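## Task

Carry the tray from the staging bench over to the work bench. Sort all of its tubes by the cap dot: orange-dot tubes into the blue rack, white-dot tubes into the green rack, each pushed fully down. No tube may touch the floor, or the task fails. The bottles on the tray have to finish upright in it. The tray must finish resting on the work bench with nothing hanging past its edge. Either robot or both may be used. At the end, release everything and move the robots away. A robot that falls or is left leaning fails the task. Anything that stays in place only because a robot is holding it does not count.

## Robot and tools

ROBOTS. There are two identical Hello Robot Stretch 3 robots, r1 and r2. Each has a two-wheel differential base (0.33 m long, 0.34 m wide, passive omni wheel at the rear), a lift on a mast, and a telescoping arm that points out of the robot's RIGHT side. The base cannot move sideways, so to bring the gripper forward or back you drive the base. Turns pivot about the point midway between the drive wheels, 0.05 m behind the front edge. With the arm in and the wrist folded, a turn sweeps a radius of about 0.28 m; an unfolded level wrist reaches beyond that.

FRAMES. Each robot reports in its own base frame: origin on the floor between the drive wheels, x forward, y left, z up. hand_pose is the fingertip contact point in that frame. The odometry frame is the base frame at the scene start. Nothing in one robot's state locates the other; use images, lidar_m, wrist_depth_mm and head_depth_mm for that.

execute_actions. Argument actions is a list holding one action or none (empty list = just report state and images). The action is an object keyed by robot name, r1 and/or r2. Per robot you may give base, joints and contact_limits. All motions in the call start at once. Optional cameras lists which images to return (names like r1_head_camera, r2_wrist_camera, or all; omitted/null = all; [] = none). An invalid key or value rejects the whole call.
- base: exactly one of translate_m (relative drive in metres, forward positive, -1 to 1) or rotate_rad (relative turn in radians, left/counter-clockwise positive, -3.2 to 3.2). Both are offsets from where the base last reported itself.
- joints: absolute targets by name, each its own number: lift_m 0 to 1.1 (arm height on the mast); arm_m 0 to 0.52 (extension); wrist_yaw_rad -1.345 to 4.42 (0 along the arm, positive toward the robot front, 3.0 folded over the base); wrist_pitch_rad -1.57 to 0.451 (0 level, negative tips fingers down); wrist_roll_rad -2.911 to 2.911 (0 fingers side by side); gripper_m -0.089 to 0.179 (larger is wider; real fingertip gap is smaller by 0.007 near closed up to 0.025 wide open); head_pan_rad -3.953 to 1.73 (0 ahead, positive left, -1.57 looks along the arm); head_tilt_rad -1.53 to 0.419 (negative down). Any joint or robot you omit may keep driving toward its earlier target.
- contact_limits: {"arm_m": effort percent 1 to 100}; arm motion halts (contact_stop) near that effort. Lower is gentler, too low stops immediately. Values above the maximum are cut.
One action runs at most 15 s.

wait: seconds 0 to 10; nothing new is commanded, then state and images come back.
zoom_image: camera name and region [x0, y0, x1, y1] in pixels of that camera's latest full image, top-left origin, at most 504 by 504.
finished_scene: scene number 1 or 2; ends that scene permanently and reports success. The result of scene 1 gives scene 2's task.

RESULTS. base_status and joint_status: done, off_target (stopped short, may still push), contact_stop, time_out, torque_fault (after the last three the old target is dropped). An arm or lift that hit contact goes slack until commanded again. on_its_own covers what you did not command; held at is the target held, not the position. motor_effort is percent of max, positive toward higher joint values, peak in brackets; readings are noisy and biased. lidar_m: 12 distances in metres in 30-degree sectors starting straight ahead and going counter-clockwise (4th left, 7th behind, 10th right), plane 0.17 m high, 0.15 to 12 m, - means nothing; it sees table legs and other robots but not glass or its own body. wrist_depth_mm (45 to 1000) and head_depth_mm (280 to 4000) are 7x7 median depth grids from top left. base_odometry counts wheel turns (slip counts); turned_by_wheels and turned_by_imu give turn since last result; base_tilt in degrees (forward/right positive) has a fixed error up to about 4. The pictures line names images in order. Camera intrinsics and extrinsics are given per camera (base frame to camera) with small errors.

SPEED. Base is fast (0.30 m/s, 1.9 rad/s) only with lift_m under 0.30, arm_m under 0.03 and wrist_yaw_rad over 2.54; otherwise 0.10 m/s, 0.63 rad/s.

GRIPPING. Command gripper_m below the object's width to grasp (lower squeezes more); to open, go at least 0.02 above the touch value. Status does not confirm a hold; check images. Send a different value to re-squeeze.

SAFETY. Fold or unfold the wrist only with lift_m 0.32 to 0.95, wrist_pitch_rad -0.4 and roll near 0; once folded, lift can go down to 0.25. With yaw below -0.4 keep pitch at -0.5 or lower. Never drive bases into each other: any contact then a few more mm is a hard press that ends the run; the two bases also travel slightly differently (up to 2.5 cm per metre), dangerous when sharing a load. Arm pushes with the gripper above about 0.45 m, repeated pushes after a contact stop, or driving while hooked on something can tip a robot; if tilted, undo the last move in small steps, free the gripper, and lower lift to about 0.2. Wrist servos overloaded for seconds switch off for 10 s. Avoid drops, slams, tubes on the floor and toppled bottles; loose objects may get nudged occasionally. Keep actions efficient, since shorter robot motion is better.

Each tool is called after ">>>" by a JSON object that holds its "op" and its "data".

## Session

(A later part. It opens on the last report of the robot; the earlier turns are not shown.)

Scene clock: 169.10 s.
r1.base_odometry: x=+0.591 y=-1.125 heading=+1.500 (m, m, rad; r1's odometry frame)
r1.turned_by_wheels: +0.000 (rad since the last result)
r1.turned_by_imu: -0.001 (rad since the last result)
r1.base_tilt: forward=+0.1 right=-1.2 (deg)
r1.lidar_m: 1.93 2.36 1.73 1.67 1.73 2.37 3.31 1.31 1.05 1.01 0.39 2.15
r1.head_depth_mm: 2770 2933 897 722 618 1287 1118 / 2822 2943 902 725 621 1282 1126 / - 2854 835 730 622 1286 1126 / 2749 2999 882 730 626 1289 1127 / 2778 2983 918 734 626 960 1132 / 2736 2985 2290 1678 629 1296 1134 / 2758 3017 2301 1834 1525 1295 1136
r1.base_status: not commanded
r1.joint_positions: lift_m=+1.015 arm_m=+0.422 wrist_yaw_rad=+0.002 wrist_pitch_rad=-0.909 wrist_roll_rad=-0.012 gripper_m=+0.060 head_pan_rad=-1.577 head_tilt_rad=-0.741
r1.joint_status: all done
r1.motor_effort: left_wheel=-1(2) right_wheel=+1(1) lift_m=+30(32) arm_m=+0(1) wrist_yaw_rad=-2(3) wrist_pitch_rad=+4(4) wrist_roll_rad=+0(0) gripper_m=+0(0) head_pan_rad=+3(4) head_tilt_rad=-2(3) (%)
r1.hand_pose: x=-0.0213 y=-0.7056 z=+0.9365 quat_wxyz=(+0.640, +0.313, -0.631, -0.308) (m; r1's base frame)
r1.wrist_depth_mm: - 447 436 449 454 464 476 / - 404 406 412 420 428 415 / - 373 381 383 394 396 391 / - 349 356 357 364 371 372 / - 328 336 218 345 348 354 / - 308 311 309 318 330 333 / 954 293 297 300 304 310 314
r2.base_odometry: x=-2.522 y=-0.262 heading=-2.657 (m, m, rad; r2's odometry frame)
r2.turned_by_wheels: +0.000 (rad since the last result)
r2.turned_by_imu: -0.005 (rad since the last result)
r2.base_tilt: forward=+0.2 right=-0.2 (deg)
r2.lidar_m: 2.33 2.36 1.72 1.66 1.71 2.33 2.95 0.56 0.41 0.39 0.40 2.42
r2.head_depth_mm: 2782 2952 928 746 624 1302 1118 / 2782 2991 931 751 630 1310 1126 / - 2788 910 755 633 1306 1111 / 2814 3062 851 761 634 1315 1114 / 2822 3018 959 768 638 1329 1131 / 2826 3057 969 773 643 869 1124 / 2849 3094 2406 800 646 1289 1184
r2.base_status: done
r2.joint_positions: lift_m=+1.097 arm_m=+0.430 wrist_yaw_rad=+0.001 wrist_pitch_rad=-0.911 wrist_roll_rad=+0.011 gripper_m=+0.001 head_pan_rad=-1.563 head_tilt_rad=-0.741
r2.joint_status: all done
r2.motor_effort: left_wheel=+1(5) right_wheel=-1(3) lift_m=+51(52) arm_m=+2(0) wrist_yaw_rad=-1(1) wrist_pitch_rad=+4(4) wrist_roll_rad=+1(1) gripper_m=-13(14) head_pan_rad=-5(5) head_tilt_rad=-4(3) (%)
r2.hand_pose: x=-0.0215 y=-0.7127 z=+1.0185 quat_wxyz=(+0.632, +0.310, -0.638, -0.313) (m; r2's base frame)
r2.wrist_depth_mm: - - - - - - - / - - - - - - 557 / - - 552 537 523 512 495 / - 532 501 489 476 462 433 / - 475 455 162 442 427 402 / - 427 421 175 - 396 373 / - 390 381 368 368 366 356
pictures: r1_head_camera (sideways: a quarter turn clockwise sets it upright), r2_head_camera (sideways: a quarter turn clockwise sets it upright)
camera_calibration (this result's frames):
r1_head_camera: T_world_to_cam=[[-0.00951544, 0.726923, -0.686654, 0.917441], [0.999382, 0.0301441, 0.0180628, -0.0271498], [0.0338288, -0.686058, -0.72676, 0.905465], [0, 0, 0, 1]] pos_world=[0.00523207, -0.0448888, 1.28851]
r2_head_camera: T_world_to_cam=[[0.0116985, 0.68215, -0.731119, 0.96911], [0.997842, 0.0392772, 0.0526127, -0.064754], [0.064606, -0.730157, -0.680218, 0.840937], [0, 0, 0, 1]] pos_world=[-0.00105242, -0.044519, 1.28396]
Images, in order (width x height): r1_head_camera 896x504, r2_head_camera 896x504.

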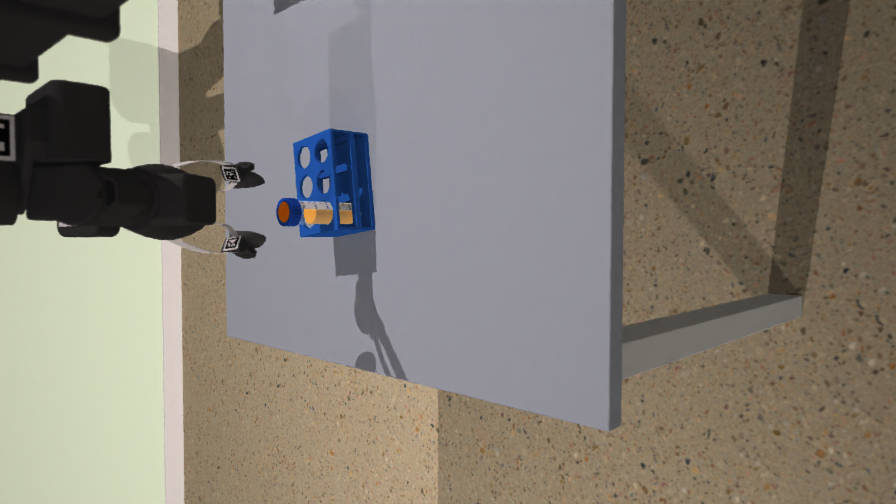

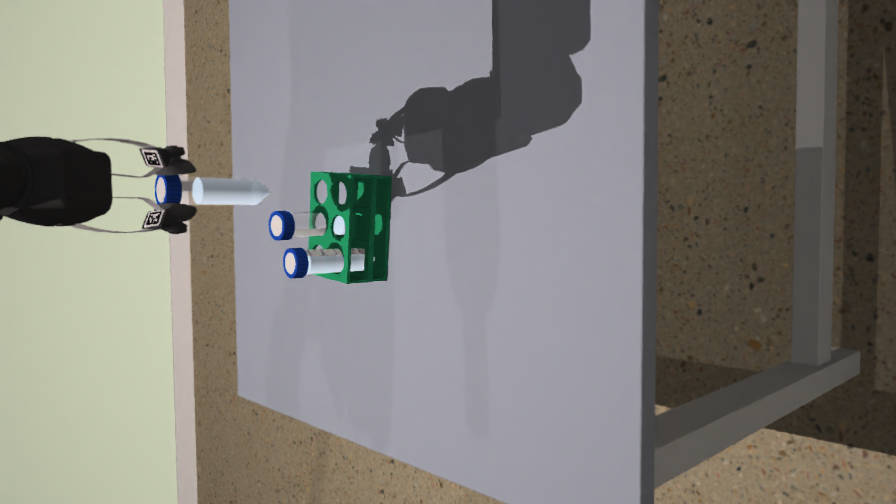

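>>> {"op": "execute_actions", "data": {"actions": [{"r1":{"base":{"translate_m":-0.435},"joints":{"lift_m":1.098,"arm_m":0.425}},"r2":{"joints":{"lift_m":1.005}}}], "cameras": ["r1_head_camera","r2_head_camera"]}}

>>> {"op": "zoom_image", "data": {"camera": "r2_head_camera", "region": [200,130,400,280]}}

>>> {"op": "execute_actions", "data": {"actions": [{"r1":{"joints":{"lift_m":1.01}}}], "cameras": ["r1_wrist_camera"]}}

Scene clock: 175.27 s.
r1.base_odometry: x=+0.560 y=-1.559 heading=+1.500 (m, m, rad; r1's odometry frame)
r1.turned_by_wheels: +0.000 (rad since the last result)
r1.turned_by_imu: -0.002 (rad since the last result)
r1.base_tilt: forward=+0.0 right=-1.1 (deg)
r1.lidar_m: 2.36 2.36 1.72 1.66 1.73 2.37 2.90 0.90 1.05 1.01 1.05 0.67
r1.head_depth_mm: 2749 1538 837 690 618 1281 1123 / 2724 2945 826 690 620 1282 1128 / 2834 2985 815 691 623 1287 1130 / 2756 2895 854 693 623 1290 1125 / 2732 2984 917 733 627 1295 1133 / 2763 2957 925 735 629 1301 1134 / 2761 3015 861 740 630 1303 1144
r1.base_status: done
r1.joint_positions: lift_m=+1.098 arm_m=+0.425 wrist_yaw_rad=+0.002 wrist_pitch_rad=-0.909 wrist_roll_rad=-0.012 gripper_m=+0.060 head_pan_rad=-1.577 head_tilt_rad=-0.741
r1.joint_status: all done
r1.motor_effort: left_wheel=-1(7) right_wheel=+2(6) lift_m=+29(31) arm_m=+2(2) wrist_yaw_rad=-3(3) wrist_pitch_rad=+4(4) wrist_roll_rad=+0(0) gripper_m=+0(0) head_pan_rad=+4(4) head_tilt_rad=-3(2) (%)
r1.hand_pose: x=-0.0213 y=-0.7083 z=+1.0195 quat_wxyz=(+0.640, +0.313, -0.631, -0.308) (m; r1's base frame)
r1.wrist_depth_mm: - - - - - - - / 487 496 505 515 523 519 545 / 454 463 461 465 423 485 503 / 425 434 439 444 450 455 473 / 401 408 404 367 361 381 443 / 382 386 382 382 394 373 414 / 363 367 365 372 375 366 390
r2.base_odometry: x=-2.522 y=-0.262 heading=-2.657 (m, m, rad; r2's odometry frame)
r2.turned_by_wheels: +0.000 (rad since the last result)
r2.turned_by_imu: -0.001 (rad since the last result)
r2.base_tilt: forward=+0.1 right=-0.1 (deg)
r2.lidar_m: 2.33 2.36 1.72 1.65 1.71 2.33 2.95 0.56 0.40 0.39 0.40 2.42
r2.head_depth_mm: 2812 2961 928 747 626 1297 1125 / - 3000 933 751 629 1306 1120 / - - 853 758 633 1315 1104 / 2810 3001 854 763 636 1323 1110 / 2805 3049 958 765 639 1323 1135 / 2822 3094 969 772 643 869 1127 / 2798 3075 2409 800 645 1284 1188
r2.base_status: not commanded
r2.joint_positions: lift_m=+1.006 arm_m=+0.430 wrist_yaw_rad=+0.001 wrist_pitch_rad=-0.911 wrist_roll_rad=+0.011 gripper_m=+0.001 head_pan_rad=-1.563 head_tilt_rad=-0.741
r2.joint_status: all done
r2.motor_effort: left_wheel=+1(1) right_wheel=-1(2) lift_m=+17(51) arm_m=+2(1) wrist_yaw_rad=-1(1) wrist_pitch_rad=+4(4) wrist_roll_rad=+1(1) gripper_m=-14(14) head_pan_rad=-5(5) head_tilt_rad=-3(4) (%)
r2.hand_pose: x=-0.0215 y=-0.7126 z=+0.9271 quat_wxyz=(+0.632, +0.310, -0.638, -0.313) (m; r2's base frame)
r2.wrist_depth_mm: - - - - - - - / - 512 478 472 458 450 435 / - 445 433 420 412 397 357 / - 401 390 378 375 363 345 / - 361 343 163 343 334 324 / 347 331 256 176 - 309 301 / 311 305 298 290 288 286 280
pictures: r1_head_camera (sideways: a quarter turn clockwise sets it upright), r2_head_camera (sideways: a quarter turn clockwise sets it upright)
camera_calibration (this result's frames):
r1_head_camera: T_world_to_cam=[[-0.00951552, 0.726923, -0.686654, 0.917441], [0.999382, 0.0301442, 0.0180628, -0.0271498], [0.0338289, -0.686058, -0.72676, 0.905465], [0, 0, 0, 1]] pos_world=[0.00523207, -0.0448888, 1.28851]
r2_head_camera: T_world_to_cam=[[0.0116987, 0.68215, -0.731119, 0.96911], [0.997842, 0.0392769, 0.0526127, -0.064754], [0.0646059, -0.730157, -0.680219, 0.840937], [0, 0, 0, 1]] pos_world=[-0.00105243, -0.044519, 1.28396]
Images, in order (width x height): r1_head_camera 896x504, r2_head_camera 896x504.

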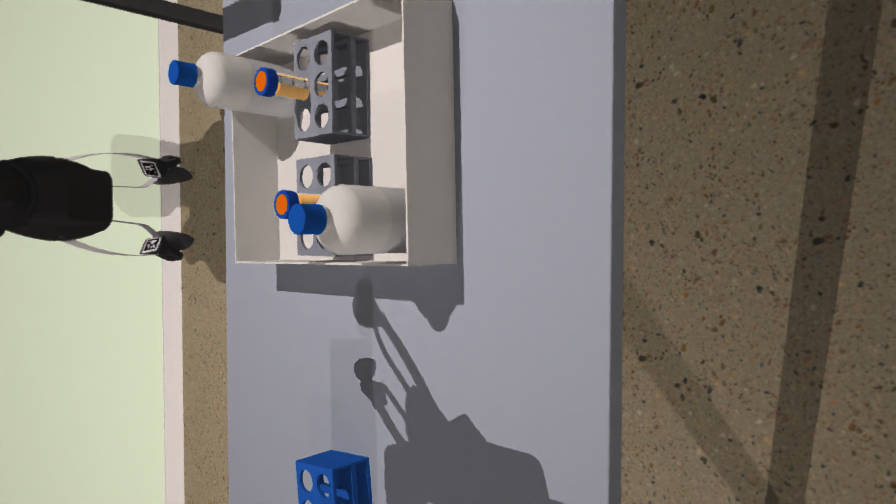

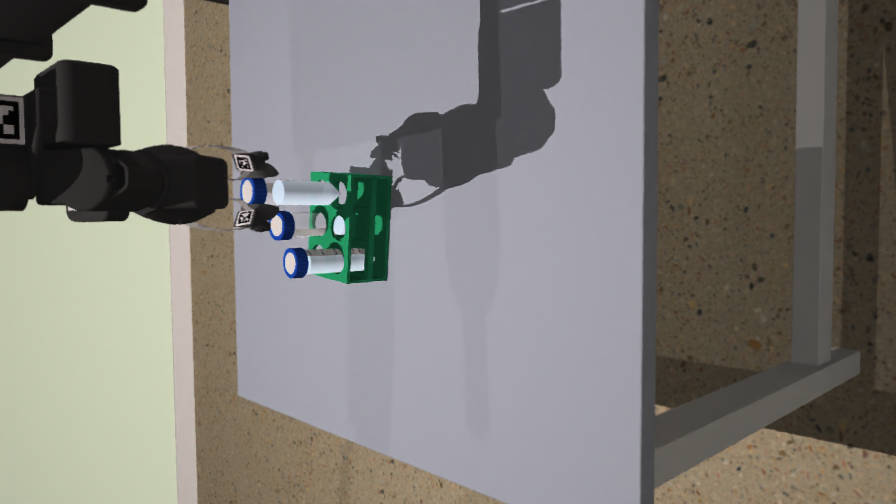

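Region (200, 130, 400, 280) of r2_head_camera's 896x504 image, scaled by 2.520, with more detail than that image has; it fills the top 378 rows of this view, and the rest is white.

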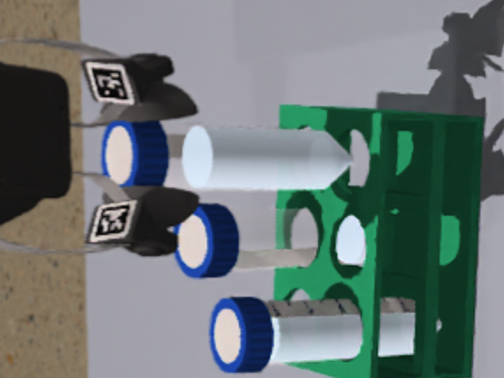

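Scene clock: 176.90 s.
r1.base_odometry: x=+0.560 y=-1.559 heading=+1.500 (m, m, rad; r1's odometry frame)
r1.turned_by_wheels: +0.000 (rad since the last result)
r1.turned_by_imu: +0.000 (rad since the last result)
r1.base_tilt: forward=+0.0 right=-1.3 (deg)
r1.lidar_m: 2.35 2.36 1.73 1.67 1.73 2.36 2.90 0.90 1.05 1.01 1.05 0.67
r1.head_depth_mm: - 1539 835 690 619 1278 1120 / 2796 2948 827 690 620 1282 1125 / - 2882 817 690 624 1289 1130 / 2727 2935 843 692 626 1290 1131 / 2756 2938 915 736 626 1295 1132 / 2777 2973 923 739 629 1301 1138 / 2731 2976 864 739 631 1301 1137
r1.base_status: not commanded
r1.joint_positions: lift_m=+1.010 arm_m=+0.425 wrist_yaw_rad=+0.002 wrist_pitch_rad=-0.909 wrist_roll_rad=-0.012 gripper_m=+0.060 head_pan_rad=-1.577 head_tilt_rad=-0.741
r1.joint_status: all done
r1.motor_effort: left_wheel=-1(1) right_wheel=+2(1) lift_m=+18(28) arm_m=+2(2) wrist_yaw_rad=-2(2) wrist_pitch_rad=+4(4) wrist_roll_rad=+1(1) gripper_m=+0(0) head_pan_rad=+4(4) head_tilt_rad=-2(3) (%)
r1.hand_pose: x=-0.0213 y=-0.7083 z=+0.9321 quat_wxyz=(+0.640, +0.313, -0.631, -0.308) (m; r1's base frame)
r1.wrist_depth_mm: 416 422 430 439 446 258 464 / 387 392 385 373 372 287 432 / 360 369 372 375 375 347 399 / 339 343 346 351 354 258 367 / 319 324 324 237 293 285 340 / 301 305 301 282 311 319 292 / 287 289 287 294 299 303 271
r2.base_odometry: x=-2.522 y=-0.262 heading=-2.657 (m, m, rad; r2's odometry frame)
r2.turned_by_wheels: +0.000 (rad since the last result)
r2.turned_by_imu: +0.000 (rad since the last result)
r2.base_tilt: forward=+0.3 right=-0.2 (deg)
r2.lidar_m: 2.33 2.36 1.72 1.66 1.72 2.34 2.94 0.56 0.40 0.39 0.40 2.42
r2.head_depth_mm: 2838 2969 926 749 625 1293 1119 / - 2980 933 750 627 1304 1122 / - - 852 757 632 1309 1111 / 2797 3027 852 761 635 1313 1119 / 2815 3031 963 767 638 1326 1134 / 2819 3059 971 772 643 867 1120 / 2849 3115 2404 800 646 1286 1183
r2.base_status: not commanded
r2.joint_positions: lift_m=+1.006 arm_m=+0.430 wrist_yaw_rad=+0.001 wrist_pitch_rad=-0.911 wrist_roll_rad=+0.011 gripper_m=+0.001 head_pan_rad=-1.563 head_tilt_rad=-0.741
r2.joint_status: not commanded
r2.motor_effort: left_wheel=+1(1) right_wheel=-1(1) lift_m=+16(16) arm_m=+2(2) wrist_yaw_rad=-1(1) wrist_pitch_rad=+4(4) wrist_roll_rad=+1(1) gripper_m=-13(14) head_pan_rad=-6(5) head_tilt_rad=-4(5) (%)
r2.hand_pose: x=-0.0215 y=-0.7126 z=+0.9271 quat_wxyz=(+0.632, +0.310, -0.638, -0.313) (m; r2's base frame)
r2.wrist_depth_mm: - - - - - - - / - 506 482 467 458 446 434 / - 445 428 418 410 401 357 / - 397 389 382 374 363 349 / - 361 343 163 344 334 324 / 347 333 257 176 - 307 303 / 312 306 298 289 287 285 280
pictures: r1_wrist_camera
camera_calibration (this result's frames):
r1_wrist_camera: T_world_to_cam=[[-0.996892, 0.0537032, 0.0576359, -0.0475789], [0.0277783, 0.924266, -0.380736, 1.02728], [-0.0737177, -0.377952, -0.922886, 0.759689], [0, 0, 0, 1]] pos_world=[-0.0199644, -0.659795, 1.09497]
Images, in order (width x height): r1_wrist_camera 644x364.

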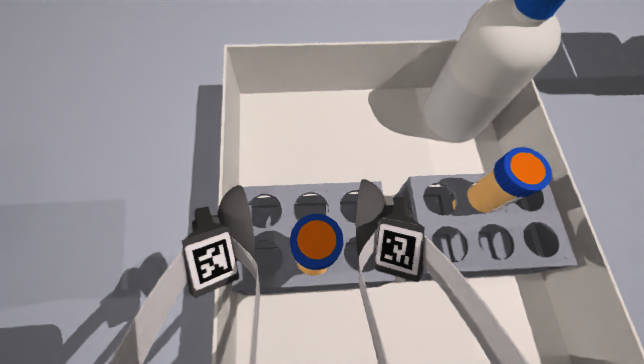

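>>> {"op": "execute_actions", "data": {"actions": [{"r1":{"base":{"translate_m":-0.16},"joints":{"lift_m":1.02,"arm_m":0.465}},"r2":{"joints":{"lift_m":0.975,"arm_m":0.428}}}], "cameras": ["r1_wrist_camera","r2_head_camera"]}}

Scene clock: 180.47 s.
r1.base_odometry: x=+0.549 y=-1.719 heading=+1.500 (m, m, rad; r1's odometry frame)
r1.turned_by_wheels: +0.000 (rad since the last result)
r1.turned_by_imu: -0.001 (rad since the last result)
r1.base_tilt: forward=+0.0 right=-1.1 (deg)
r1.lidar_m: 2.52 2.37 1.73 1.66 1.73 2.36 2.74 0.76 1.05 1.01 1.05 0.80
r1.head_depth_mm: 2691 2961 899 724 618 1283 1115 / 2832 2842 907 707 621 1280 1125 / - 1964 825 696 623 1283 1127 / 2728 2949 837 697 625 1296 1127 / 2735 2974 808 695 627 1296 1132 / 2773 2982 863 697 628 1297 1135 / 2784 3005 927 739 631 1303 1135
r1.base_status: done
r1.joint_positions: lift_m=+1.020 arm_m=+0.465 wrist_yaw_rad=+0.002 wrist_pitch_rad=-0.909 wrist_roll_rad=-0.012 gripper_m=+0.060 head_pan_rad=-1.577 head_tilt_rad=-0.741
r1.joint_status: all done
r1.motor_effort: left_wheel=-1(6) right_wheel=+2(5) lift_m=+29(32) arm_m=+2(2) wrist_yaw_rad=-2(2) wrist_pitch_rad=+4(4) wrist_roll_rad=+0(0) gripper_m=+0(0) head_pan_rad=+4(4) head_tilt_rad=-3(2) (%)
r1.hand_pose: x=-0.0213 y=-0.7482 z=+0.9415 quat_wxyz=(+0.640, +0.313, -0.631, -0.308) (m; r1's base frame)
r1.wrist_depth_mm: 424 432 438 439 464 475 484 / 397 406 413 240 427 436 443 / 332 365 374 278 394 403 412 / 308 351 357 356 369 377 385 / 276 330 338 247 352 354 358 / 257 257 281 269 301 334 337 / 190 243 291 297 304 315 318
r2.base_odometry: x=-2.522 y=-0.262 heading=-2.657 (m, m, rad; r2's odometry frame)
r2.turned_by_wheels: +0.000 (rad since the last result)
r2.turned_by_imu: -0.001 (rad since the last result)
r2.base_tilt: forward=+0.1 right=-0.1 (deg)
r2.lidar_m: 2.33 2.37 1.72 1.65 1.72 2.33 2.95 0.56 0.40 0.39 0.40 2.42
r2.head_depth_mm: - 2774 926 747 624 1295 1118 / - 2883 935 751 627 1306 1128 / - - 836 758 632 1316 1111 / 2784 3000 856 763 636 1313 1113 / 2825 3019 957 768 638 1325 1131 / 2839 3034 965 772 642 870 1125 / 2843 3095 2405 799 646 1285 1186
r2.base_status: not commanded
r2.joint_positions: lift_m=+0.976 arm_m=+0.428 wrist_yaw_rad=+0.001 wrist_pitch_rad=-0.911 wrist_roll_rad=+0.011 gripper_m=+0.001 head_pan_rad=-1.563 head_tilt_rad=-0.741
r2.joint_status: all done
r2.motor_effort: left_wheel=+1(1) right_wheel=-2(1) lift_m=+16(16) arm_m=-3(2) wrist_yaw_rad=-1(1) wrist_pitch_rad=+4(4) wrist_roll_rad=+1(1) gripper_m=-14(13) head_pan_rad=-5(5) head_tilt_rad=-4(4) (%)
r2.hand_pose: x=-0.0215 y=-0.7112 z=+0.8971 quat_wxyz=(+0.632, +0.310, -0.638, -0.313) (m; r2's base frame)
r2.wrist_depth_mm: - - - - 471 458 443 / - 456 442 425 416 403 393 / - 403 390 380 371 360 345 / - 359 351 344 339 330 321 / 343 327 245 163 313 303 297 / 308 300 218 176 - 279 274 / 282 278 271 265 261 260 254
pictures: r1_wrist_camera, r2_head_camera (sideways: a quarter turn clockwise sets it upright)
camera_calibration (this result's frames):
r1_wrist_camera: T_world_to_cam=[[-0.996884, 0.0538583, 0.0576415, -0.0458812], [0.0279274, 0.9243, -0.380643, 1.06771], [-0.0737789, -0.377847, -0.922924, 0.753301], [0, 0, 0, 1]] pos_world=[-0.019979, -0.699783, 1.1043]
r2_head_camera: T_world_to_cam=[[0.0116987, 0.68215, -0.731119, 0.96911], [0.997842, 0.0392769, 0.0526127, -0.064754], [0.0646059, -0.730157, -0.680218, 0.840937], [0, 0, 0, 1]] pos_world=[-0.00105243, -0.044519, 1.28396]
Images, in order (width x height): r1_wrist_camera 644x364, r2_head_camera 896x504.

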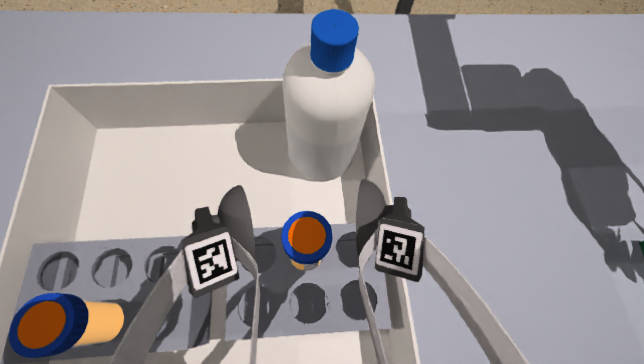

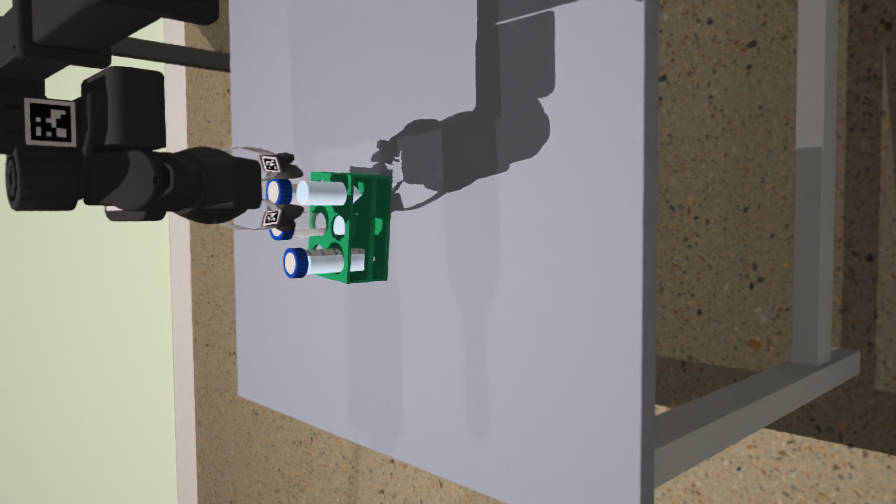

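>>> {"op": "execute_actions", "data": {"actions": [{"r1":{"joints":{"lift_m":0.953,"arm_m":0.469}},"r2":{"joints":{"lift_m":0.949}}}], "cameras": ["r1_wrist_camera","r2_head_camera"]}}

Scene clock: 182.30 s.
r1.base_odometry: x=+0.549 y=-1.719 heading=+1.500 (m, m, rad; r1's odometry frame)
r1.turned_by_wheels: +0.000 (rad since the last result)
r1.turned_by_imu: +0.000 (rad since the last result)
r1.base_tilt: forward=+0.0 right=-1.1 (deg)
r1.lidar_m: 2.52 2.36 1.73 1.67 1.72 2.36 2.75 0.76 1.05 1.01 1.05 0.80
r1.head_depth_mm: 2635 - 883 722 620 1278 1124 / - 1595 906 706 620 1281 1125 / - 1973 827 697 622 1283 1132 / 2747 2988 834 693 623 1294 1129 / 2744 2991 808 696 626 1297 1135 / 2735 2983 862 699 630 1299 1135 / 2742 3007 926 740 631 1294 1138
r1.base_status: not commanded
r1.joint_positions: lift_m=+0.953 arm_m=+0.469 wrist_yaw_rad=+0.002 wrist_pitch_rad=-0.909 wrist_roll_rad=-0.012 gripper_m=+0.060 head_pan_rad=-1.577 head_tilt_rad=-0.741
r1.joint_status: all done
r1.motor_effort: left_wheel=-1(1) right_wheel=+2(2) lift_m=+17(27) arm_m=+2(3) wrist_yaw_rad=-3(3) wrist_pitch_rad=+4(4) wrist_roll_rad=+0(0) gripper_m=+0(0) head_pan_rad=+4(4) head_tilt_rad=-2(3) (%)
r1.hand_pose: x=-0.0213 y=-0.7522 z=+0.8751 quat_wxyz=(+0.640, +0.313, -0.631, -0.308) (m; r1's base frame)
r1.wrist_depth_mm: 345 349 357 178 368 377 390 / 282 298 305 207 340 348 357 / 292 300 307 268 313 325 333 / 277 281 288 291 292 303 310 / 229 228 216 154 279 284 288 / 192 197 201 204 207 268 271 / 179 214 193 237 210 254 256
r2.base_odometry: x=-2.522 y=-0.262 heading=-2.657 (m, m, rad; r2's odometry frame)
r2.turned_by_wheels: +0.000 (rad since the last result)
r2.turned_by_imu: +0.000 (rad since the last result)
r2.base_tilt: forward=+0.2 right=-0.2 (deg)
r2.lidar_m: 2.33 2.35 1.72 1.66 1.71 2.34 2.95 0.56 0.40 0.39 0.40 2.42
r2.head_depth_mm: 2633 1576 927 746 625 1299 1117 / - 2819 936 751 629 1301 1123 / 2690 - 831 758 631 1307 1113 / 2807 3016 853 763 634 1320 1118 / 2816 3032 961 768 638 1327 1137 / 2817 3084 968 771 642 871 1119 / 2833 3097 2411 800 645 1286 1185
r2.base_status: not commanded
r2.joint_positions: lift_m=+0.950 arm_m=+0.428 wrist_yaw_rad=+0.001 wrist_pitch_rad=-0.909 wrist_roll_rad=+0.011 gripper_m=+0.001 head_pan_rad=-1.563 head_tilt_rad=-0.741
r2.joint_status: all done
r2.motor_effort: left_wheel=+2(1) right_wheel=-2(1) lift_m=+15(19) arm_m=-3(3) wrist_yaw_rad=-1(1) wrist_pitch_rad=+3(4) wrist_roll_rad=+1(2) gripper_m=-13(13) head_pan_rad=-5(5) head_tilt_rad=-3(5) (%)
r2.hand_pose: x=-0.0215 y=-0.7118 z=+0.8715 quat_wxyz=(+0.632, +0.309, -0.638, -0.312) (m; r2's base frame)
r2.wrist_depth_mm: - - 457 444 431 418 406 / - 414 405 394 380 370 363 / - 368 358 349 341 333 324 / 346 332 314 310 309 304 295 / 307 297 192 163 282 275 271 / 281 274 208 174 - 255 250 / 259 255 248 242 237 237 234
pictures: r1_wrist_camera, r2_head_camera (sideways: a quarter turn clockwise sets it upright)
camera_calibration (this result's frames):
r1_wrist_camera: T_world_to_cam=[[-0.996883, 0.0538575, 0.057643, -0.0418435], [0.027928, 0.92431, -0.38062, 1.04614], [-0.0737792, -0.377824, -0.922933, 0.690581], [0, 0, 0, 1]] pos_world=[-0.0199791, -0.703785, 1.03795]
r2_head_camera: T_world_to_cam=[[0.0116987, 0.68215, -0.731119, 0.96911], [0.997842, 0.0392768, 0.0526127, -0.064754], [0.0646058, -0.730157, -0.680219, 0.840937], [0, 0, 0, 1]] pos_world=[-0.00105244, -0.044519, 1.28396]
Images, in order (width x height): r1_wrist_camera 644x364, r2_head_camera 896x504.

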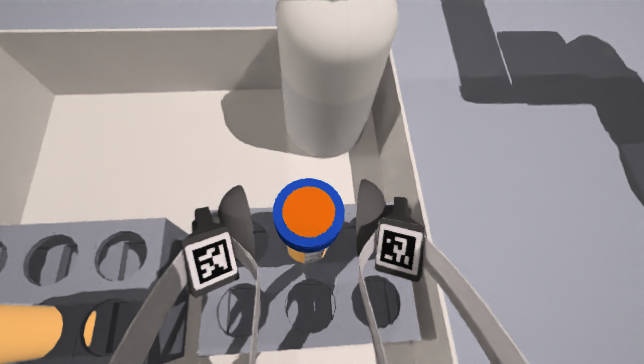

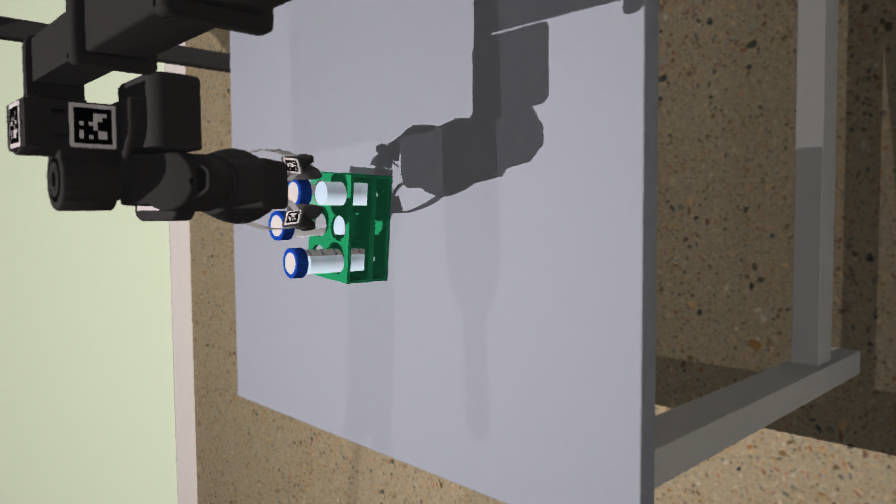

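>>> {"op": "execute_actions", "data": {"actions": [{"r1":{"joints":{"gripper_m":0}},"r2":{"joints":{"gripper_m":0.06}}}], "cameras": []}}

>>> {"op": "execute_actions", "data": {"actions": [{"r1":{"joints":{"lift_m":1.098}},"r2":{"joints":{"lift_m":1.098}}}], "cameras": ["r2_head_camera"]}}

>>> {"op": "execute_actions", "data": {"actions": [{"r1":{"base":{"translate_m":0.515}},"r2":{"base":{"translate_m":-0.542},"joints":{"arm_m":0.455}}}], "cameras": []}}

>>> {"op": "execute_actions", "data": {"actions": [{"r1":{"joints":{"lift_m":1.005,"arm_m":0.432}},"r2":{"joints":{"lift_m":1.015}}}], "cameras": ["r2_wrist_camera","r1_head_camera"]}}

>>> {"op": "zoom_image", "data": {"camera": "r1_head_camera", "region": [200,150,400,310]}}

Scene clock: 185.10 s.
r1.base_odometry: x=+0.549 y=-1.719 heading=+1.500 (m, m, rad; r1's odometry frame)
r1.turned_by_wheels: +0.000 (rad since the last result)
r1.turned_by_imu: +0.000 (rad since the last result)
r1.base_tilt: forward=+0.0 right=-1.1 (deg)
r1.lidar_m: 2.51 2.36 1.73 1.67 1.73 2.37 2.74 0.76 1.05 1.01 1.05 0.81
r1.head_depth_mm: 2627 - 882 721 617 1286 1122 / - 1596 900 706 620 1286 1120 / - 1957 826 697 624 1288 1126 / 2781 2962 836 696 625 1298 1132 / 2751 2989 807 695 627 1300 1131 / 2742 3002 860 699 628 1296 1134 / 2761 3008 926 740 631 1302 1136
r1.base_status: not commanded
r1.joint_positions: lift_m=+0.953 arm_m=+0.469 wrist_yaw_rad=+0.002 wrist_pitch_rad=-0.910 wrist_roll_rad=-0.012 gripper_m=+0.001 head_pan_rad=-1.577 head_tilt_rad=-0.741
r1.joint_status: all done
r1.motor_effort: left_wheel=-1(2) right_wheel=+2(2) lift_m=+17(17) arm_m=+2(2) wrist_yaw_rad=-2(3) wrist_pitch_rad=+5(5) wrist_roll_rad=+0(0) gripper_m=-15(96) head_pan_rad=+4(4) head_tilt_rad=-3(3) (%)
r1.hand_pose: x=-0.0213 y=-0.7520 z=+0.8750 quat_wxyz=(+0.639, +0.313, -0.631, -0.309) (m; r1's base frame)
r1.wrist_depth_mm: 343 349 354 178 368 377 386 / 283 297 308 207 339 352 355 / 289 299 306 270 312 328 330 / 276 281 286 292 291 303 307 / 228 228 267 151 275 285 290 / 192 204 226 204 229 267 273 / 180 208 192 237 209 255 256
r2.base_odometry: x=-2.522 y=-0.262 heading=-2.657 (m, m, rad; r2's odometry frame)
r2.turned_by_wheels: +0.000 (rad since the last result)
r2.turned_by_imu: +0.000 (rad since the last result)
r2.base_tilt: forward=+0.2 right=-0.2 (deg)
r2.lidar_m: 2.33 2.36 1.72 1.65 1.71 2.34 2.96 0.56 0.41 0.39 0.40 2.42
r2.head_depth_mm: 2620 1572 925 747 626 1300 1116 / - 2803 934 753 628 1306 1124 / 2668 - 832 755 633 1322 1112 / 2758 2988 850 761 635 1312 1111 / 2806 3041 960 770 640 1323 1125 / 2809 3054 968 773 643 870 1123 / 2847 3124 2415 797 645 1279 1187
r2.base_status: not commanded
r2.joint_positions: lift_m=+0.950 arm_m=+0.428 wrist_yaw_rad=+0.001 wrist_pitch_rad=-0.907 wrist_roll_rad=+0.011 gripper_m=+0.060 head_pan_rad=-1.563 head_tilt_rad=-0.741
r2.joint_status: all done
r2.motor_effort: left_wheel=+2(2) right_wheel=-2(1) lift_m=+15(15) arm_m=-3(3) wrist_yaw_rad=+0(0) wrist_pitch_rad=+2(3) wrist_roll_rad=+1(1) gripper_m=+1(77) head_pan_rad=-5(5) head_tilt_rad=-4(4) (%)
r2.hand_pose: x=-0.0215 y=-0.7121 z=+0.8717 quat_wxyz=(+0.632, +0.309, -0.639, -0.312) (m; r2's base frame)
r2.wrist_depth_mm: - - 459 449 434 418 408 / - 415 400 392 383 371 360 / - 368 358 349 340 333 321 / 349 331 315 310 308 302 295 / 305 299 175 168 282 277 270 / 280 274 204 199 253 258 250 / 259 254 245 243 239 236 233
pictures: none
No camera images: the call's "cameras" was empty. Leave "cameras" out to get every camera's image.

Scene clock: 187.30 s.
r1.base_odometry: x=+0.549 y=-1.719 heading=+1.500 (m, m, rad; r1's odometry frame)
r1.turned_by_wheels: +0.000 (rad since the last result)
r1.turned_by_imu: +0.000 (rad since the last result)
r1.base_tilt: forward=+0.0 right=-1.3 (deg)
r1.lidar_m: 2.52 2.36 1.73 1.66 1.73 2.36 2.75 0.76 1.05 1.01 1.05 0.81
r1.head_depth_mm: 2653 2952 901 722 618 1281 1122 / 2714 2873 904 707 621 1284 1125 / 2849 1054 834 698 622 1283 1129 / 2803 2980 836 697 624 1287 1129 / 2767 2978 807 696 627 1293 1130 / 2754 3003 863 697 630 1302 1131 / 2768 2993 927 739 632 1305 1141
r1.base_status: not commanded
r1.joint_positions: lift_m=+1.098 arm_m=+0.469 wrist_yaw_rad=+0.002 wrist_pitch_rad=-0.911 wrist_roll_rad=-0.012 gripper_m=+0.001 head_pan_rad=-1.577 head_tilt_rad=-0.741
r1.joint_status: all done
r1.motor_effort: left_wheel=-1(1) right_wheel=+2(2) lift_m=+30(31) arm_m=+2(2) wrist_yaw_rad=-2(1) wrist_pitch_rad=+5(5) wrist_roll_rad=+0(0) gripper_m=-15(16) head_pan_rad=+4(4) head_tilt_rad=-3(2) (%)
r1.hand_pose: x=-0.0213 y=-0.7518 z=+1.0191 quat_wxyz=(+0.639, +0.314, -0.631, -0.309) (m; r1's base frame)
r1.wrist_depth_mm: - - - - - - - / 482 494 501 514 522 530 537 / 450 426 437 314 486 495 502 / 429 428 438 331 452 460 468 / 399 403 410 151 433 429 440 / 376 332 342 339 397 406 404 / 342 265 360 366 378 391 385
r2.base_odometry: x=-2.522 y=-0.262 heading=-2.657 (m, m, rad; r2's odometry frame)
r2.turned_by_wheels: +0.000 (rad since the last result)
r2.turned_by_imu: +0.000 (rad since the last result)
r2.base_tilt: forward=+0.3 right=-0.2 (deg)
r2.lidar_m: 2.33 2.36 1.72 1.65 1.71 2.34 2.94 0.56 0.40 0.39 0.40 2.42
r2.head_depth_mm: 2662 2892 922 745 624 1302 1120 / 2752 2989 934 752 628 1305 1125 / - 3020 877 757 633 1306 1111 / 2817 3030 854 763 635 1310 1109 / 2812 3015 958 766 638 1327 1130 / 2794 3083 965 774 643 868 1121 / 2834 3083 2408 797 646 1284 1183
r2.base_status: not commanded
r2.joint_positions: lift_m=+1.097 arm_m=+0.428 wrist_yaw_rad=+0.001 wrist_pitch_rad=-0.908 wrist_roll_rad=+0.011 gripper_m=+0.060 head_pan_rad=-1.563 head_tilt_rad=-0.741
r2.joint_status: all done
r2.motor_effort: left_wheel=+2(1) right_wheel=-1(1) lift_m=+52(56) arm_m=-3(2) wrist_yaw_rad=-1(1) wrist_pitch_rad=+3(3) wrist_roll_rad=+1(1) gripper_m=+1(1) head_pan_rad=-5(5) head_tilt_rad=-3(5) (%)
r2.hand_pose: x=-0.0215 y=-0.7119 z=+1.0189 quat_wxyz=(+0.632, +0.309, -0.638, -0.312) (m; r2's base frame)
r2.wrist_depth_mm: - - - - - - - / - - - - - - 559 / - - 551 544 528 512 504 / - 530 497 490 481 468 436 / - 469 460 447 443 430 409 / - 423 421 346 407 393 371 / - 394 379 370 369 364 352
pictures: r2_head_camera (sideways: a quarter turn clockwise sets it upright)
camera_calibration (this result's frames):
r2_head_camera: T_world_to_cam=[[0.0116987, 0.68215, -0.731119, 0.96911], [0.997842, 0.0392769, 0.0526127, -0.064754], [0.0646059, -0.730157, -0.680219, 0.840937], [0, 0, 0, 1]] pos_world=[-0.00105243, -0.044519, 1.28396]
Images, in order (width x height): r2_head_camera 896x504.

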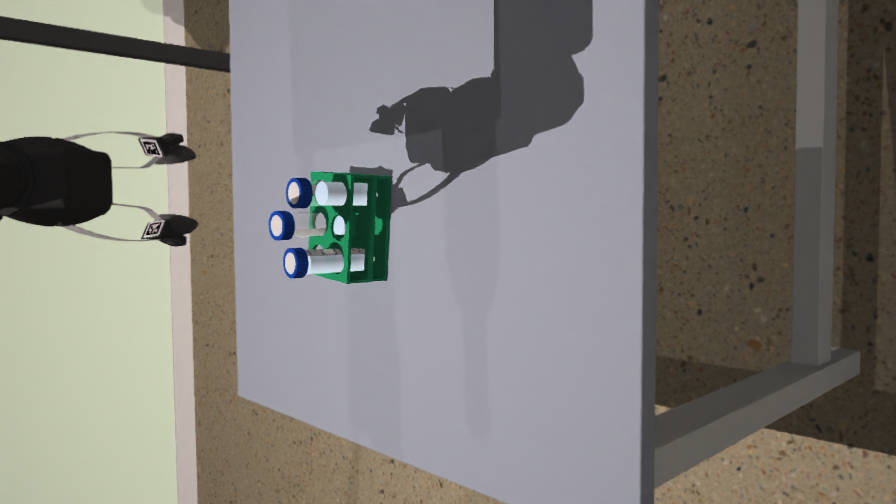

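Scene clock: 193.80 s.
r1.base_odometry: x=+0.585 y=-1.205 heading=+1.499 (m, m, rad; r1's odometry frame)
r1.turned_by_wheels: +0.000 (rad since the last result)
r1.turned_by_imu: -0.001 (rad since the last result)
r1.base_tilt: forward=+0.0 right=-1.1 (deg)
r1.lidar_m: 2.01 2.36 1.73 1.66 1.72 2.37 3.24 1.23 1.05 1.01 0.42 2.22
r1.head_depth_mm: 2717 2936 870 724 618 1286 1120 / 2667 2814 904 728 622 1289 1126 / 2862 2846 907 728 622 1290 1125 / 2790 2937 825 730 625 1294 1133 / 2749 3002 918 734 628 1291 1133 / 2741 2992 923 737 629 918 1133 / 2777 2979 2296 1781 631 1301 1138
r1.base_status: done
r1.joint_positions: lift_m=+1.098 arm_m=+0.469 wrist_yaw_rad=+0.002 wrist_pitch_rad=-0.911 wrist_roll_rad=-0.012 gripper_m=+0.001 head_pan_rad=-1.577 head_tilt_rad=-0.741
r1.joint_status: not commanded
r1.motor_effort: left_wheel=-2(3) right_wheel=+2(8) lift_m=+31(31) arm_m=+2(2) wrist_yaw_rad=-1(3) wrist_pitch_rad=+5(5) wrist_roll_rad=+0(0) gripper_m=-15(15) head_pan_rad=+3(4) head_tilt_rad=-3(3) (%)
r1.hand_pose: x=-0.0213 y=-0.7518 z=+1.0191 quat_wxyz=(+0.639, +0.314, -0.631, -0.309) (m; r1's base frame)
r1.wrist_depth_mm: - - - - - - - / - 497 507 514 521 531 539 / - 460 472 480 485 497 485 / - 433 442 448 454 445 471 / - 405 408 151 432 428 435 / - 385 333 388 398 406 357 / 367 363 322 370 379 387 357
r2.base_odometry: x=-2.042 y=-0.009 heading=-2.657 (m, m, rad; r2's odometry frame)
r2.turned_by_wheels: +0.000 (rad since the last result)
r2.turned_by_imu: +0.003 (rad since the last result)
r2.base_tilt: forward=+0.2 right=-0.1 (deg)
r2.lidar_m: 2.87 2.35 1.72 1.65 1.71 2.34 2.42 0.56 0.40 0.39 0.41 0.55
r2.head_depth_mm: 2708 2943 925 748 624 1306 1117 / 2805 3001 930 729 629 1305 1109 / 2952 2941 805 710 633 1310 1106 / 2807 3013 916 714 636 1318 1119 / 2757 3061 845 705 637 1326 1142 / 2804 3062 931 700 642 1328 1144 / 2800 3057 973 777 645 1337 1142
r2.base_status: done
r2.joint_positions: lift_m=+1.097 arm_m=+0.455 wrist_yaw_rad=+0.001 wrist_pitch_rad=-0.908 wrist_roll_rad=+0.011 gripper_m=+0.060 head_pan_rad=-1.563 head_tilt_rad=-0.741
r2.joint_status: all done
r2.motor_effort: left_wheel=+1(2) right_wheel=-1(7) lift_m=+51(51) arm_m=+2(2) wrist_yaw_rad=-2(0) wrist_pitch_rad=+3(3) wrist_roll_rad=+1(1) gripper_m=+0(1) head_pan_rad=-5(5) head_tilt_rad=-3(3) (%)
r2.hand_pose: x=-0.0215 y=-0.7383 z=+1.0189 quat_wxyz=(+0.632, +0.309, -0.638, -0.312) (m; r2's base frame)
r2.wrist_depth_mm: - - - - - - - / - - - - - - - / 590 571 554 546 526 512 506 / 527 512 472 413 471 465 456 / 475 453 454 428 434 427 420 / 435 416 419 371 384 396 388 / 397 349 356 329 360 364 355
pictures: none
No camera images: the call's "cameras" was empty. Leave "cameras" out to get every camera's image.

Scene clock: 195.47 s.
r1.base_odometry: x=+0.585 y=-1.205 heading=+1.499 (m, m, rad; r1's odometry frame)
r1.turned_by_wheels: +0.000 (rad since the last result)
r1.turned_by_imu: +0.000 (rad since the last result)
r1.base_tilt: forward=+0.0 right=-1.2 (deg)
r1.lidar_m: 2.01 2.37 1.73 1.67 1.73 2.37 3.24 1.23 1.05 1.01 0.42 2.22
r1.head_depth_mm: - 2948 869 723 618 1276 1122 / 2581 2863 903 727 620 1281 1127 / - 2865 876 729 623 1290 1127 / 2725 2990 826 731 623 1290 1131 / 2754 2967 916 735 627 1300 1133 / 2756 3003 927 739 629 919 1135 / 2752 2995 2296 1778 630 1301 1138
r1.base_status: not commanded
r1.joint_positions: lift_m=+1.005 arm_m=+0.432 wrist_yaw_rad=+0.002 wrist_pitch_rad=-0.911 wrist_roll_rad=-0.012 gripper_m=+0.001 head_pan_rad=-1.577 head_tilt_rad=-0.741
r1.joint_status: all done
r1.motor_effort: left_wheel=-1(1) right_wheel=+2(2) lift_m=+18(28) arm_m=-2(3) wrist_yaw_rad=-2(1) wrist_pitch_rad=+5(5) wrist_roll_rad=+0(0) gripper_m=-15(16) head_pan_rad=+4(4) head_tilt_rad=-3(3) (%)
r1.hand_pose: x=-0.0213 y=-0.7151 z=+0.9267 quat_wxyz=(+0.639, +0.314, -0.630, -0.309) (m; r1's base frame)
r1.wrist_depth_mm: - 414 427 431 439 449 459 / 390 384 391 399 408 415 359 / 359 357 366 372 382 384 343 / 335 337 343 347 354 359 317 / 313 313 293 151 336 338 319 / 297 296 276 303 311 317 315 / 282 284 287 291 296 302 302
r2.base_odometry: x=-2.042 y=-0.009 heading=-2.657 (m, m, rad; r2's odometry frame)
r2.turned_by_wheels: +0.000 (rad since the last result)
r2.turned_by_imu: +0.000 (rad since the last result)
r2.base_tilt: forward=+0.2 right=-0.2 (deg)
r2.lidar_m: 2.87 2.35 1.71 1.65 1.72 2.35 2.41 0.56 0.41 0.39 0.41 0.55
r2.head_depth_mm: 2757 2923 931 747 624 1295 1120 / 2909 2952 930 729 629 1299 1107 / - 864 806 712 631 1313 1112 / 2814 2988 914 715 636 1318 1114 / 2815 3031 847 705 637 1325 1139 / 2835 3040 932 702 642 1334 1144 / 2878 3109 977 777 645 1336 1146
r2.base_status: not commanded
r2.joint_positions: lift_m=+1.016 arm_m=+0.455 wrist_yaw_rad=+0.001 wrist_pitch_rad=-0.908 wrist_roll_rad=+0.011 gripper_m=+0.060 head_pan_rad=-1.563 head_tilt_rad=-0.741
r2.joint_status: all done
r2.motor_effort: left_wheel=+1(1) right_wheel=-1(1) lift_m=+16(49) arm_m=+2(2) wrist_yaw_rad=-2(0) wrist_pitch_rad=+3(3) wrist_roll_rad=+2(1) gripper_m=+0(1) head_pan_rad=-5(5) head_tilt_rad=-4(4) (%)
r2.hand_pose: x=-0.0215 y=-0.7383 z=+0.9375 quat_wxyz=(+0.632, +0.309, -0.638, -0.312) (m; r2's base frame)
r2.wrist_depth_mm: - - - - - - - / - 511 502 488 467 461 446 / 472 455 442 258 408 416 404 / 422 387 393 318 368 375 368 / 383 356 367 351 350 341 338 / 347 295 286 233 306 320 314 / 275 265 264 269 254 293 290
pictures: r1_head_camera (sideways: a quarter turn clockwise sets it upright), r2_wrist_camera
camera_calibration (this result's frames):
r1_head_camera: T_world_to_cam=[[-0.0095513, 0.726923, -0.686652, 0.917439], [0.999381, 0.0301934, 0.0180629, -0.0271499], [0.0338627, -0.686054, -0.726762, 0.905467], [0, 0, 0, 1]] pos_world=[0.00523428, -0.0448889, 1.28851]
r2_wrist_camera: T_world_to_cam=[[-0.994998, 0.039162, -0.0919009, 0.105454], [0.0793021, 0.869098, -0.488241, 1.14496], [0.0607504, -0.493087, -0.867857, 0.613286], [0, 0, 0, 1]] pos_world=[-0.0231286, -0.696805, 1.10095]
Images, in order (width x height): r1_head_camera 896x504, r2_wrist_camera 644x364.

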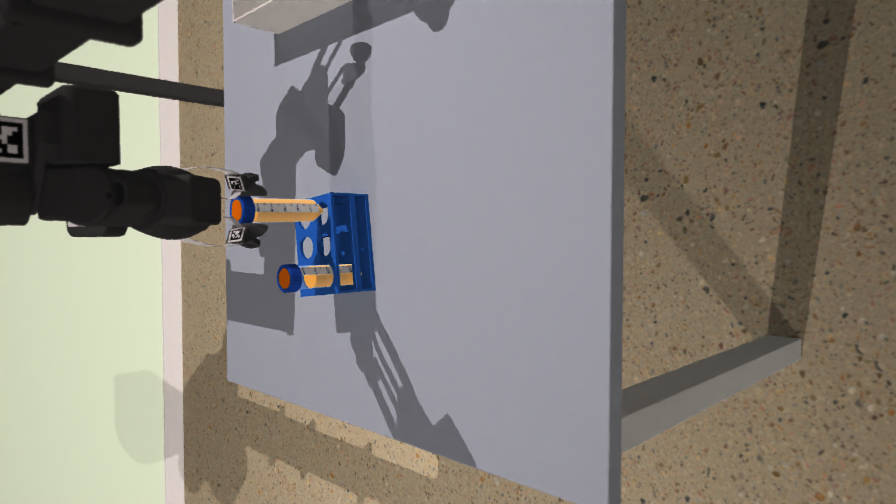

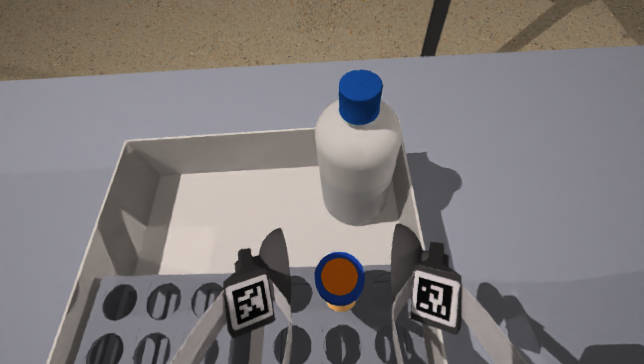

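Region (200, 150, 400, 310) of r1_head_camera's 896x504 image, scaled by 2.520, with more detail than that image has; it fills the top 403 rows of this view, and the rest is white.

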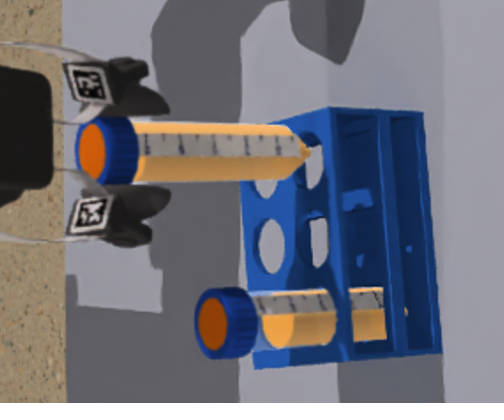

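>>> {"op": "execute_actions", "data": {"actions": [{"r1":{"base":{"translate_m":0.005},"joints":{"arm_m":0.437}},"r2":{"joints":{"lift_m":0.953}}}], "cameras": ["r2_wrist_camera"]}}

>>> {"op": "execute_actions", "data": {"actions": [{"r1":{"joints":{"lift_m":0.975}},"r2":{"joints":{"gripper_m":0}}}], "cameras": ["r2_wrist_camera","r1_head_camera"]}}

>>> {"op": "zoom_image", "data": {"camera": "r1_head_camera", "region": [200,150,400,310]}}

Scene clock: 197.53 s.
r1.base_odometry: x=+0.586 y=-1.200 heading=+1.499 (m, m, rad; r1's odometry frame)
r1.turned_by_wheels: +0.000 (rad since the last result)
r1.turned_by_imu: +0.000 (rad since the last result)
r1.base_tilt: forward=+0.0 right=-1.1 (deg)
r1.lidar_m: 2.01 2.36 1.73 1.66 1.73 2.37 3.26 1.24 1.05 1.01 0.42 2.22
r1.head_depth_mm: - 2934 881 722 620 1285 1121 / 2617 2832 905 725 620 1284 1120 / - 2865 871 729 623 1289 1128 / 2757 2963 824 731 625 1293 1132 / 2762 2990 917 733 627 1298 1126 / 2744 2989 955 736 628 898 1133 / 2778 2980 2291 1787 631 1300 1138
r1.base_status: done
r1.joint_positions: lift_m=+1.005 arm_m=+0.437 wrist_yaw_rad=+0.002 wrist_pitch_rad=-0.912 wrist_roll_rad=-0.012 gripper_m=+0.001 head_pan_rad=-1.577 head_tilt_rad=-0.741
r1.joint_status: all done
r1.motor_effort: left_wheel=-2(4) right_wheel=+1(10) lift_m=+17(17) arm_m=+2(2) wrist_yaw_rad=-2(2) wrist_pitch_rad=+5(5) wrist_roll_rad=+0(1) gripper_m=-15(15) head_pan_rad=+4(4) head_tilt_rad=-3(3) (%)
r1.hand_pose: x=-0.0213 y=-0.7196 z=+0.9267 quat_wxyz=(+0.639, +0.314, -0.630, -0.309) (m; r1's base frame)
r1.wrist_depth_mm: - 417 423 431 440 448 459 / - 384 392 398 404 416 359 / 361 361 365 374 378 385 350 / 333 339 344 350 354 358 324 / 314 315 291 151 334 337 326 / 297 296 248 300 311 318 316 / 281 282 289 292 297 303 303
r2.base_odometry: x=-2.042 y=-0.009 heading=-2.657 (m, m, rad; r2's odometry frame)
r2.turned_by_wheels: +0.000 (rad since the last result)
r2.turned_by_imu: +0.000 (rad since the last result)
r2.base_tilt: forward=+0.2 right=-0.1 (deg)
r2.lidar_m: 2.87 2.34 1.71 1.65 1.71 2.34 2.42 0.56 0.40 0.39 0.41 0.55
r2.head_depth_mm: - 1597 925 747 623 1303 1119 / - 2928 929 730 628 1298 1104 / 2709 - 798 711 632 1313 1115 / 2800 2974 899 714 636 1317 1111 / 2831 3079 844 705 638 1313 1139 / 2824 3088 935 699 643 1328 1144 / 2847 3132 974 778 646 1332 1146
r2.base_status: not commanded
r2.joint_positions: lift_m=+0.954 arm_m=+0.455 wrist_yaw_rad=+0.001 wrist_pitch_rad=-0.908 wrist_roll_rad=+0.011 gripper_m=+0.060 head_pan_rad=-1.563 head_tilt_rad=-0.741
r2.joint_status: all done
r2.motor_effort: left_wheel=+2(1) right_wheel=-1(0) lift_m=+16(16) arm_m=+2(2) wrist_yaw_rad=-2(2) wrist_pitch_rad=+3(3) wrist_roll_rad=+1(1) gripper_m=+1(1) head_pan_rad=-5(5) head_tilt_rad=-3(4) (%)
r2.hand_pose: x=-0.0215 y=-0.7383 z=+0.8755 quat_wxyz=(+0.632, +0.309, -0.638, -0.312) (m; r2's base frame)
r2.wrist_depth_mm: - - - 444 430 423 411 / 432 422 409 197 203 376 366 / 377 320 331 236 266 338 330 / 284 324 324 307 293 306 299 / 255 298 297 163 282 280 275 / 227 224 228 202 206 260 254 / 209 207 223 236 205 238 236
pictures: r2_wrist_camera
camera_calibration (this result's frames):
r2_wrist_camera: T_world_to_cam=[[-0.994998, 0.0391673, -0.0918987, 0.0997566], [0.0793023, 0.869125, -0.488194, 1.11465], [0.0607503, -0.493039, -0.867883, 0.559536], [0, 0, 0, 1]] pos_world=[-0.0231286, -0.696803, 1.03894]
Images, in order (width x height): r2_wrist_camera 644x364.

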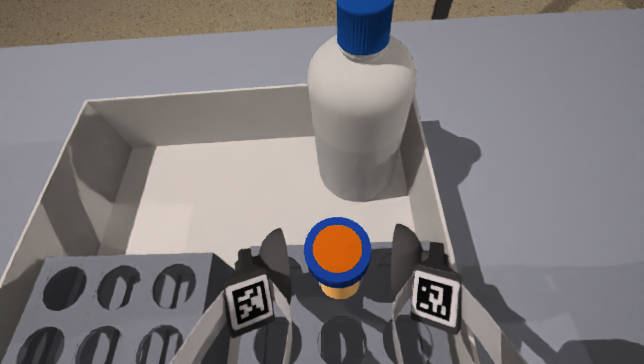

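Scene clock: 198.63 s.
r1.base_odometry: x=+0.586 y=-1.200 heading=+1.499 (m, m, rad; r1's odometry frame)
r1.turned_by_wheels: +0.000 (rad since the last result)
r1.turned_by_imu: +0.000 (rad since the last result)
r1.base_tilt: forward=+0.0 right=-1.2 (deg)
r1.lidar_m: 2.01 2.36 1.73 1.66 1.73 2.37 3.25 1.24 1.05 1.01 0.41 2.21
r1.head_depth_mm: - 1946 880 722 617 1277 1121 / - 1543 903 725 619 1282 1120 / - 2865 849 727 621 1286 1127 / 2724 2964 826 730 624 1291 1127 / 2762 2980 920 736 626 1292 1133 / 2783 2999 955 739 629 899 1136 / 2793 3006 2301 1771 631 1307 1139
r1.base_status: not commanded
r1.joint_positions: lift_m=+0.975 arm_m=+0.437 wrist_yaw_rad=+0.002 wrist_pitch_rad=-0.912 wrist_roll_rad=-0.012 gripper_m=+0.001 head_pan_rad=-1.577 head_tilt_rad=-0.741
r1.joint_status: all done
r1.motor_effort: left_wheel=-2(1) right_wheel=+1(2) lift_m=+17(19) arm_m=+2(2) wrist_yaw_rad=-2(2) wrist_pitch_rad=+5(5) wrist_roll_rad=+0(0) gripper_m=-15(15) head_pan_rad=+4(4) head_tilt_rad=-3(3) (%)
r1.hand_pose: x=-0.0213 y=-0.7196 z=+0.8967 quat_wxyz=(+0.639, +0.314, -0.630, -0.309) (m; r1's base frame)
r1.wrist_depth_mm: 383 375 384 392 397 406 413 / 350 348 354 362 371 378 332 / 322 326 333 339 344 351 320 / 301 305 309 283 321 327 323 / 287 267 238 151 302 306 306 / 269 264 224 274 282 288 292 / 255 256 262 265 269 274 277
r2.base_odometry: x=-2.042 y=-0.009 heading=-2.657 (m, m, rad; r2's odometry frame)
r2.turned_by_wheels: +0.000 (rad since the last result)
r2.turned_by_imu: +0.000 (rad since the last result)
r2.base_tilt: forward=+0.1 right=-0.1 (deg)
r2.lidar_m: 2.87 2.35 1.71 1.65 1.71 2.34 2.42 0.56 0.40 0.39 0.41 0.55
r2.head_depth_mm: - 1600 928 747 623 1298 1118 / - 2913 933 732 630 1314 1107 / 2690 - 805 712 632 1321 1116 / 2804 3024 918 712 635 1314 1116 / 2832 3013 851 705 638 1318 1137 / 2827 3100 931 699 643 1329 1140 / 2819 3162 976 777 646 1336 1146
r2.base_status: not commanded
r2.joint_positions: lift_m=+0.954 arm_m=+0.455 wrist_yaw_rad=+0.001 wrist_pitch_rad=-0.910 wrist_roll_rad=+0.011 gripper_m=+0.001 head_pan_rad=-1.563 head_tilt_rad=-0.741
r2.joint_status: all done
r2.motor_effort: left_wheel=+1(2) right_wheel=-1(1) lift_m=+16(16) arm_m=+2(2) wrist_yaw_rad=-2(1) wrist_pitch_rad=+3(4) wrist_roll_rad=+1(1) gripper_m=-14(89) head_pan_rad=-5(5) head_tilt_rad=-3(3) (%)
r2.hand_pose: x=-0.0215 y=-0.7379 z=+0.8753 quat_wxyz=(+0.632, +0.309, -0.638, -0.313) (m; r2's base frame)
r2.wrist_depth_mm: - - - 437 423 425 411 / 429 421 406 196 203 374 364 / 374 320 334 237 268 339 330 / 285 325 325 305 295 308 299 / 256 298 296 162 281 281 276 / 228 226 228 178 - 259 253 / 209 207 203 237 212 240 236
pictures: r1_head_camera (sideways: a quarter turn clockwise sets it upright), r2_wrist_camera
camera_calibration (this result's frames):
r1_head_camera: T_world_to_cam=[[-0.00955122, 0.726923, -0.686652, 0.917439], [0.999381, 0.0301933, 0.0180629, -0.0271499], [0.0338626, -0.686054, -0.726762, 0.905467], [0, 0, 0, 1]] pos_world=[0.00523428, -0.0448889, 1.28851]
r2_wrist_camera: T_world_to_cam=[[-0.994998, 0.039342, -0.0918226, 0.0997781], [0.0793014, 0.870054, -0.486536, 1.11339], [0.0607493, -0.491384, -0.868822, 0.561552], [0, 0, 0, 1]] pos_world=[-0.0231286, -0.696701, 1.03876]
Images, in order (width x height): r1_head_camera 896x504, r2_wrist_camera 644x364.

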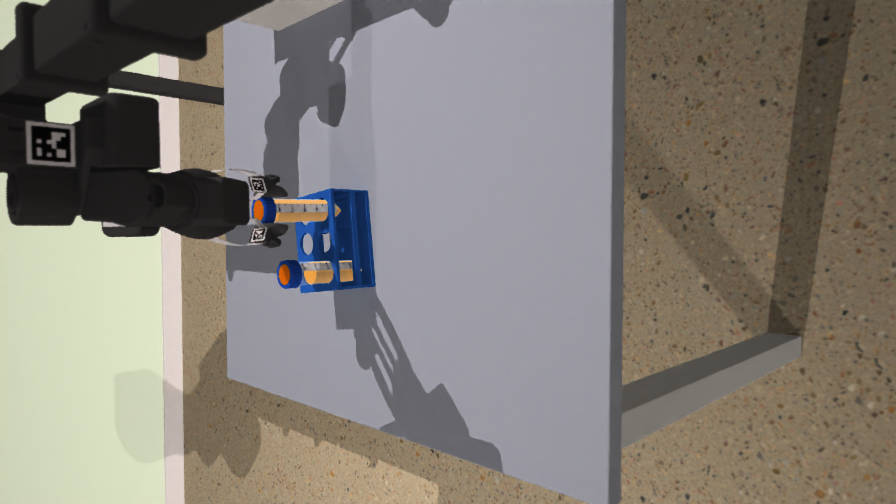

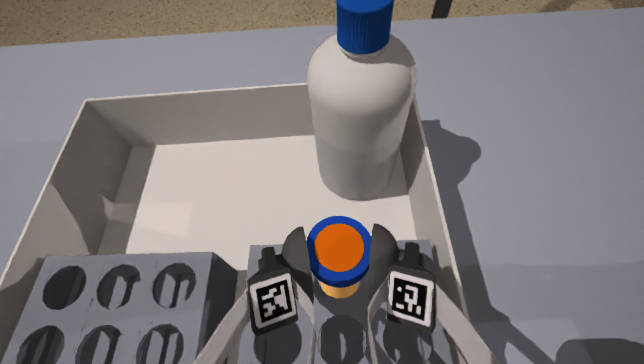

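Region (200, 150, 400, 310) of r1_head_camera's 896x504 image, scaled by 2.520, with more detail than that image has; it fills the top 403 rows of this view, and the rest is white.

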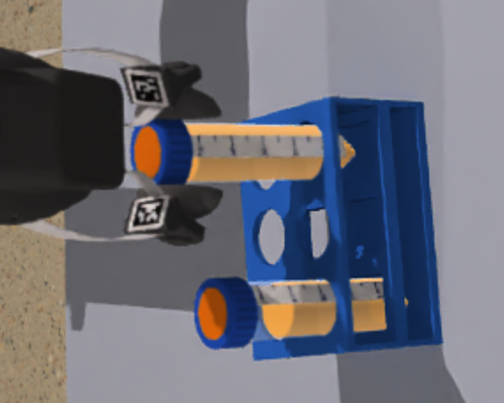

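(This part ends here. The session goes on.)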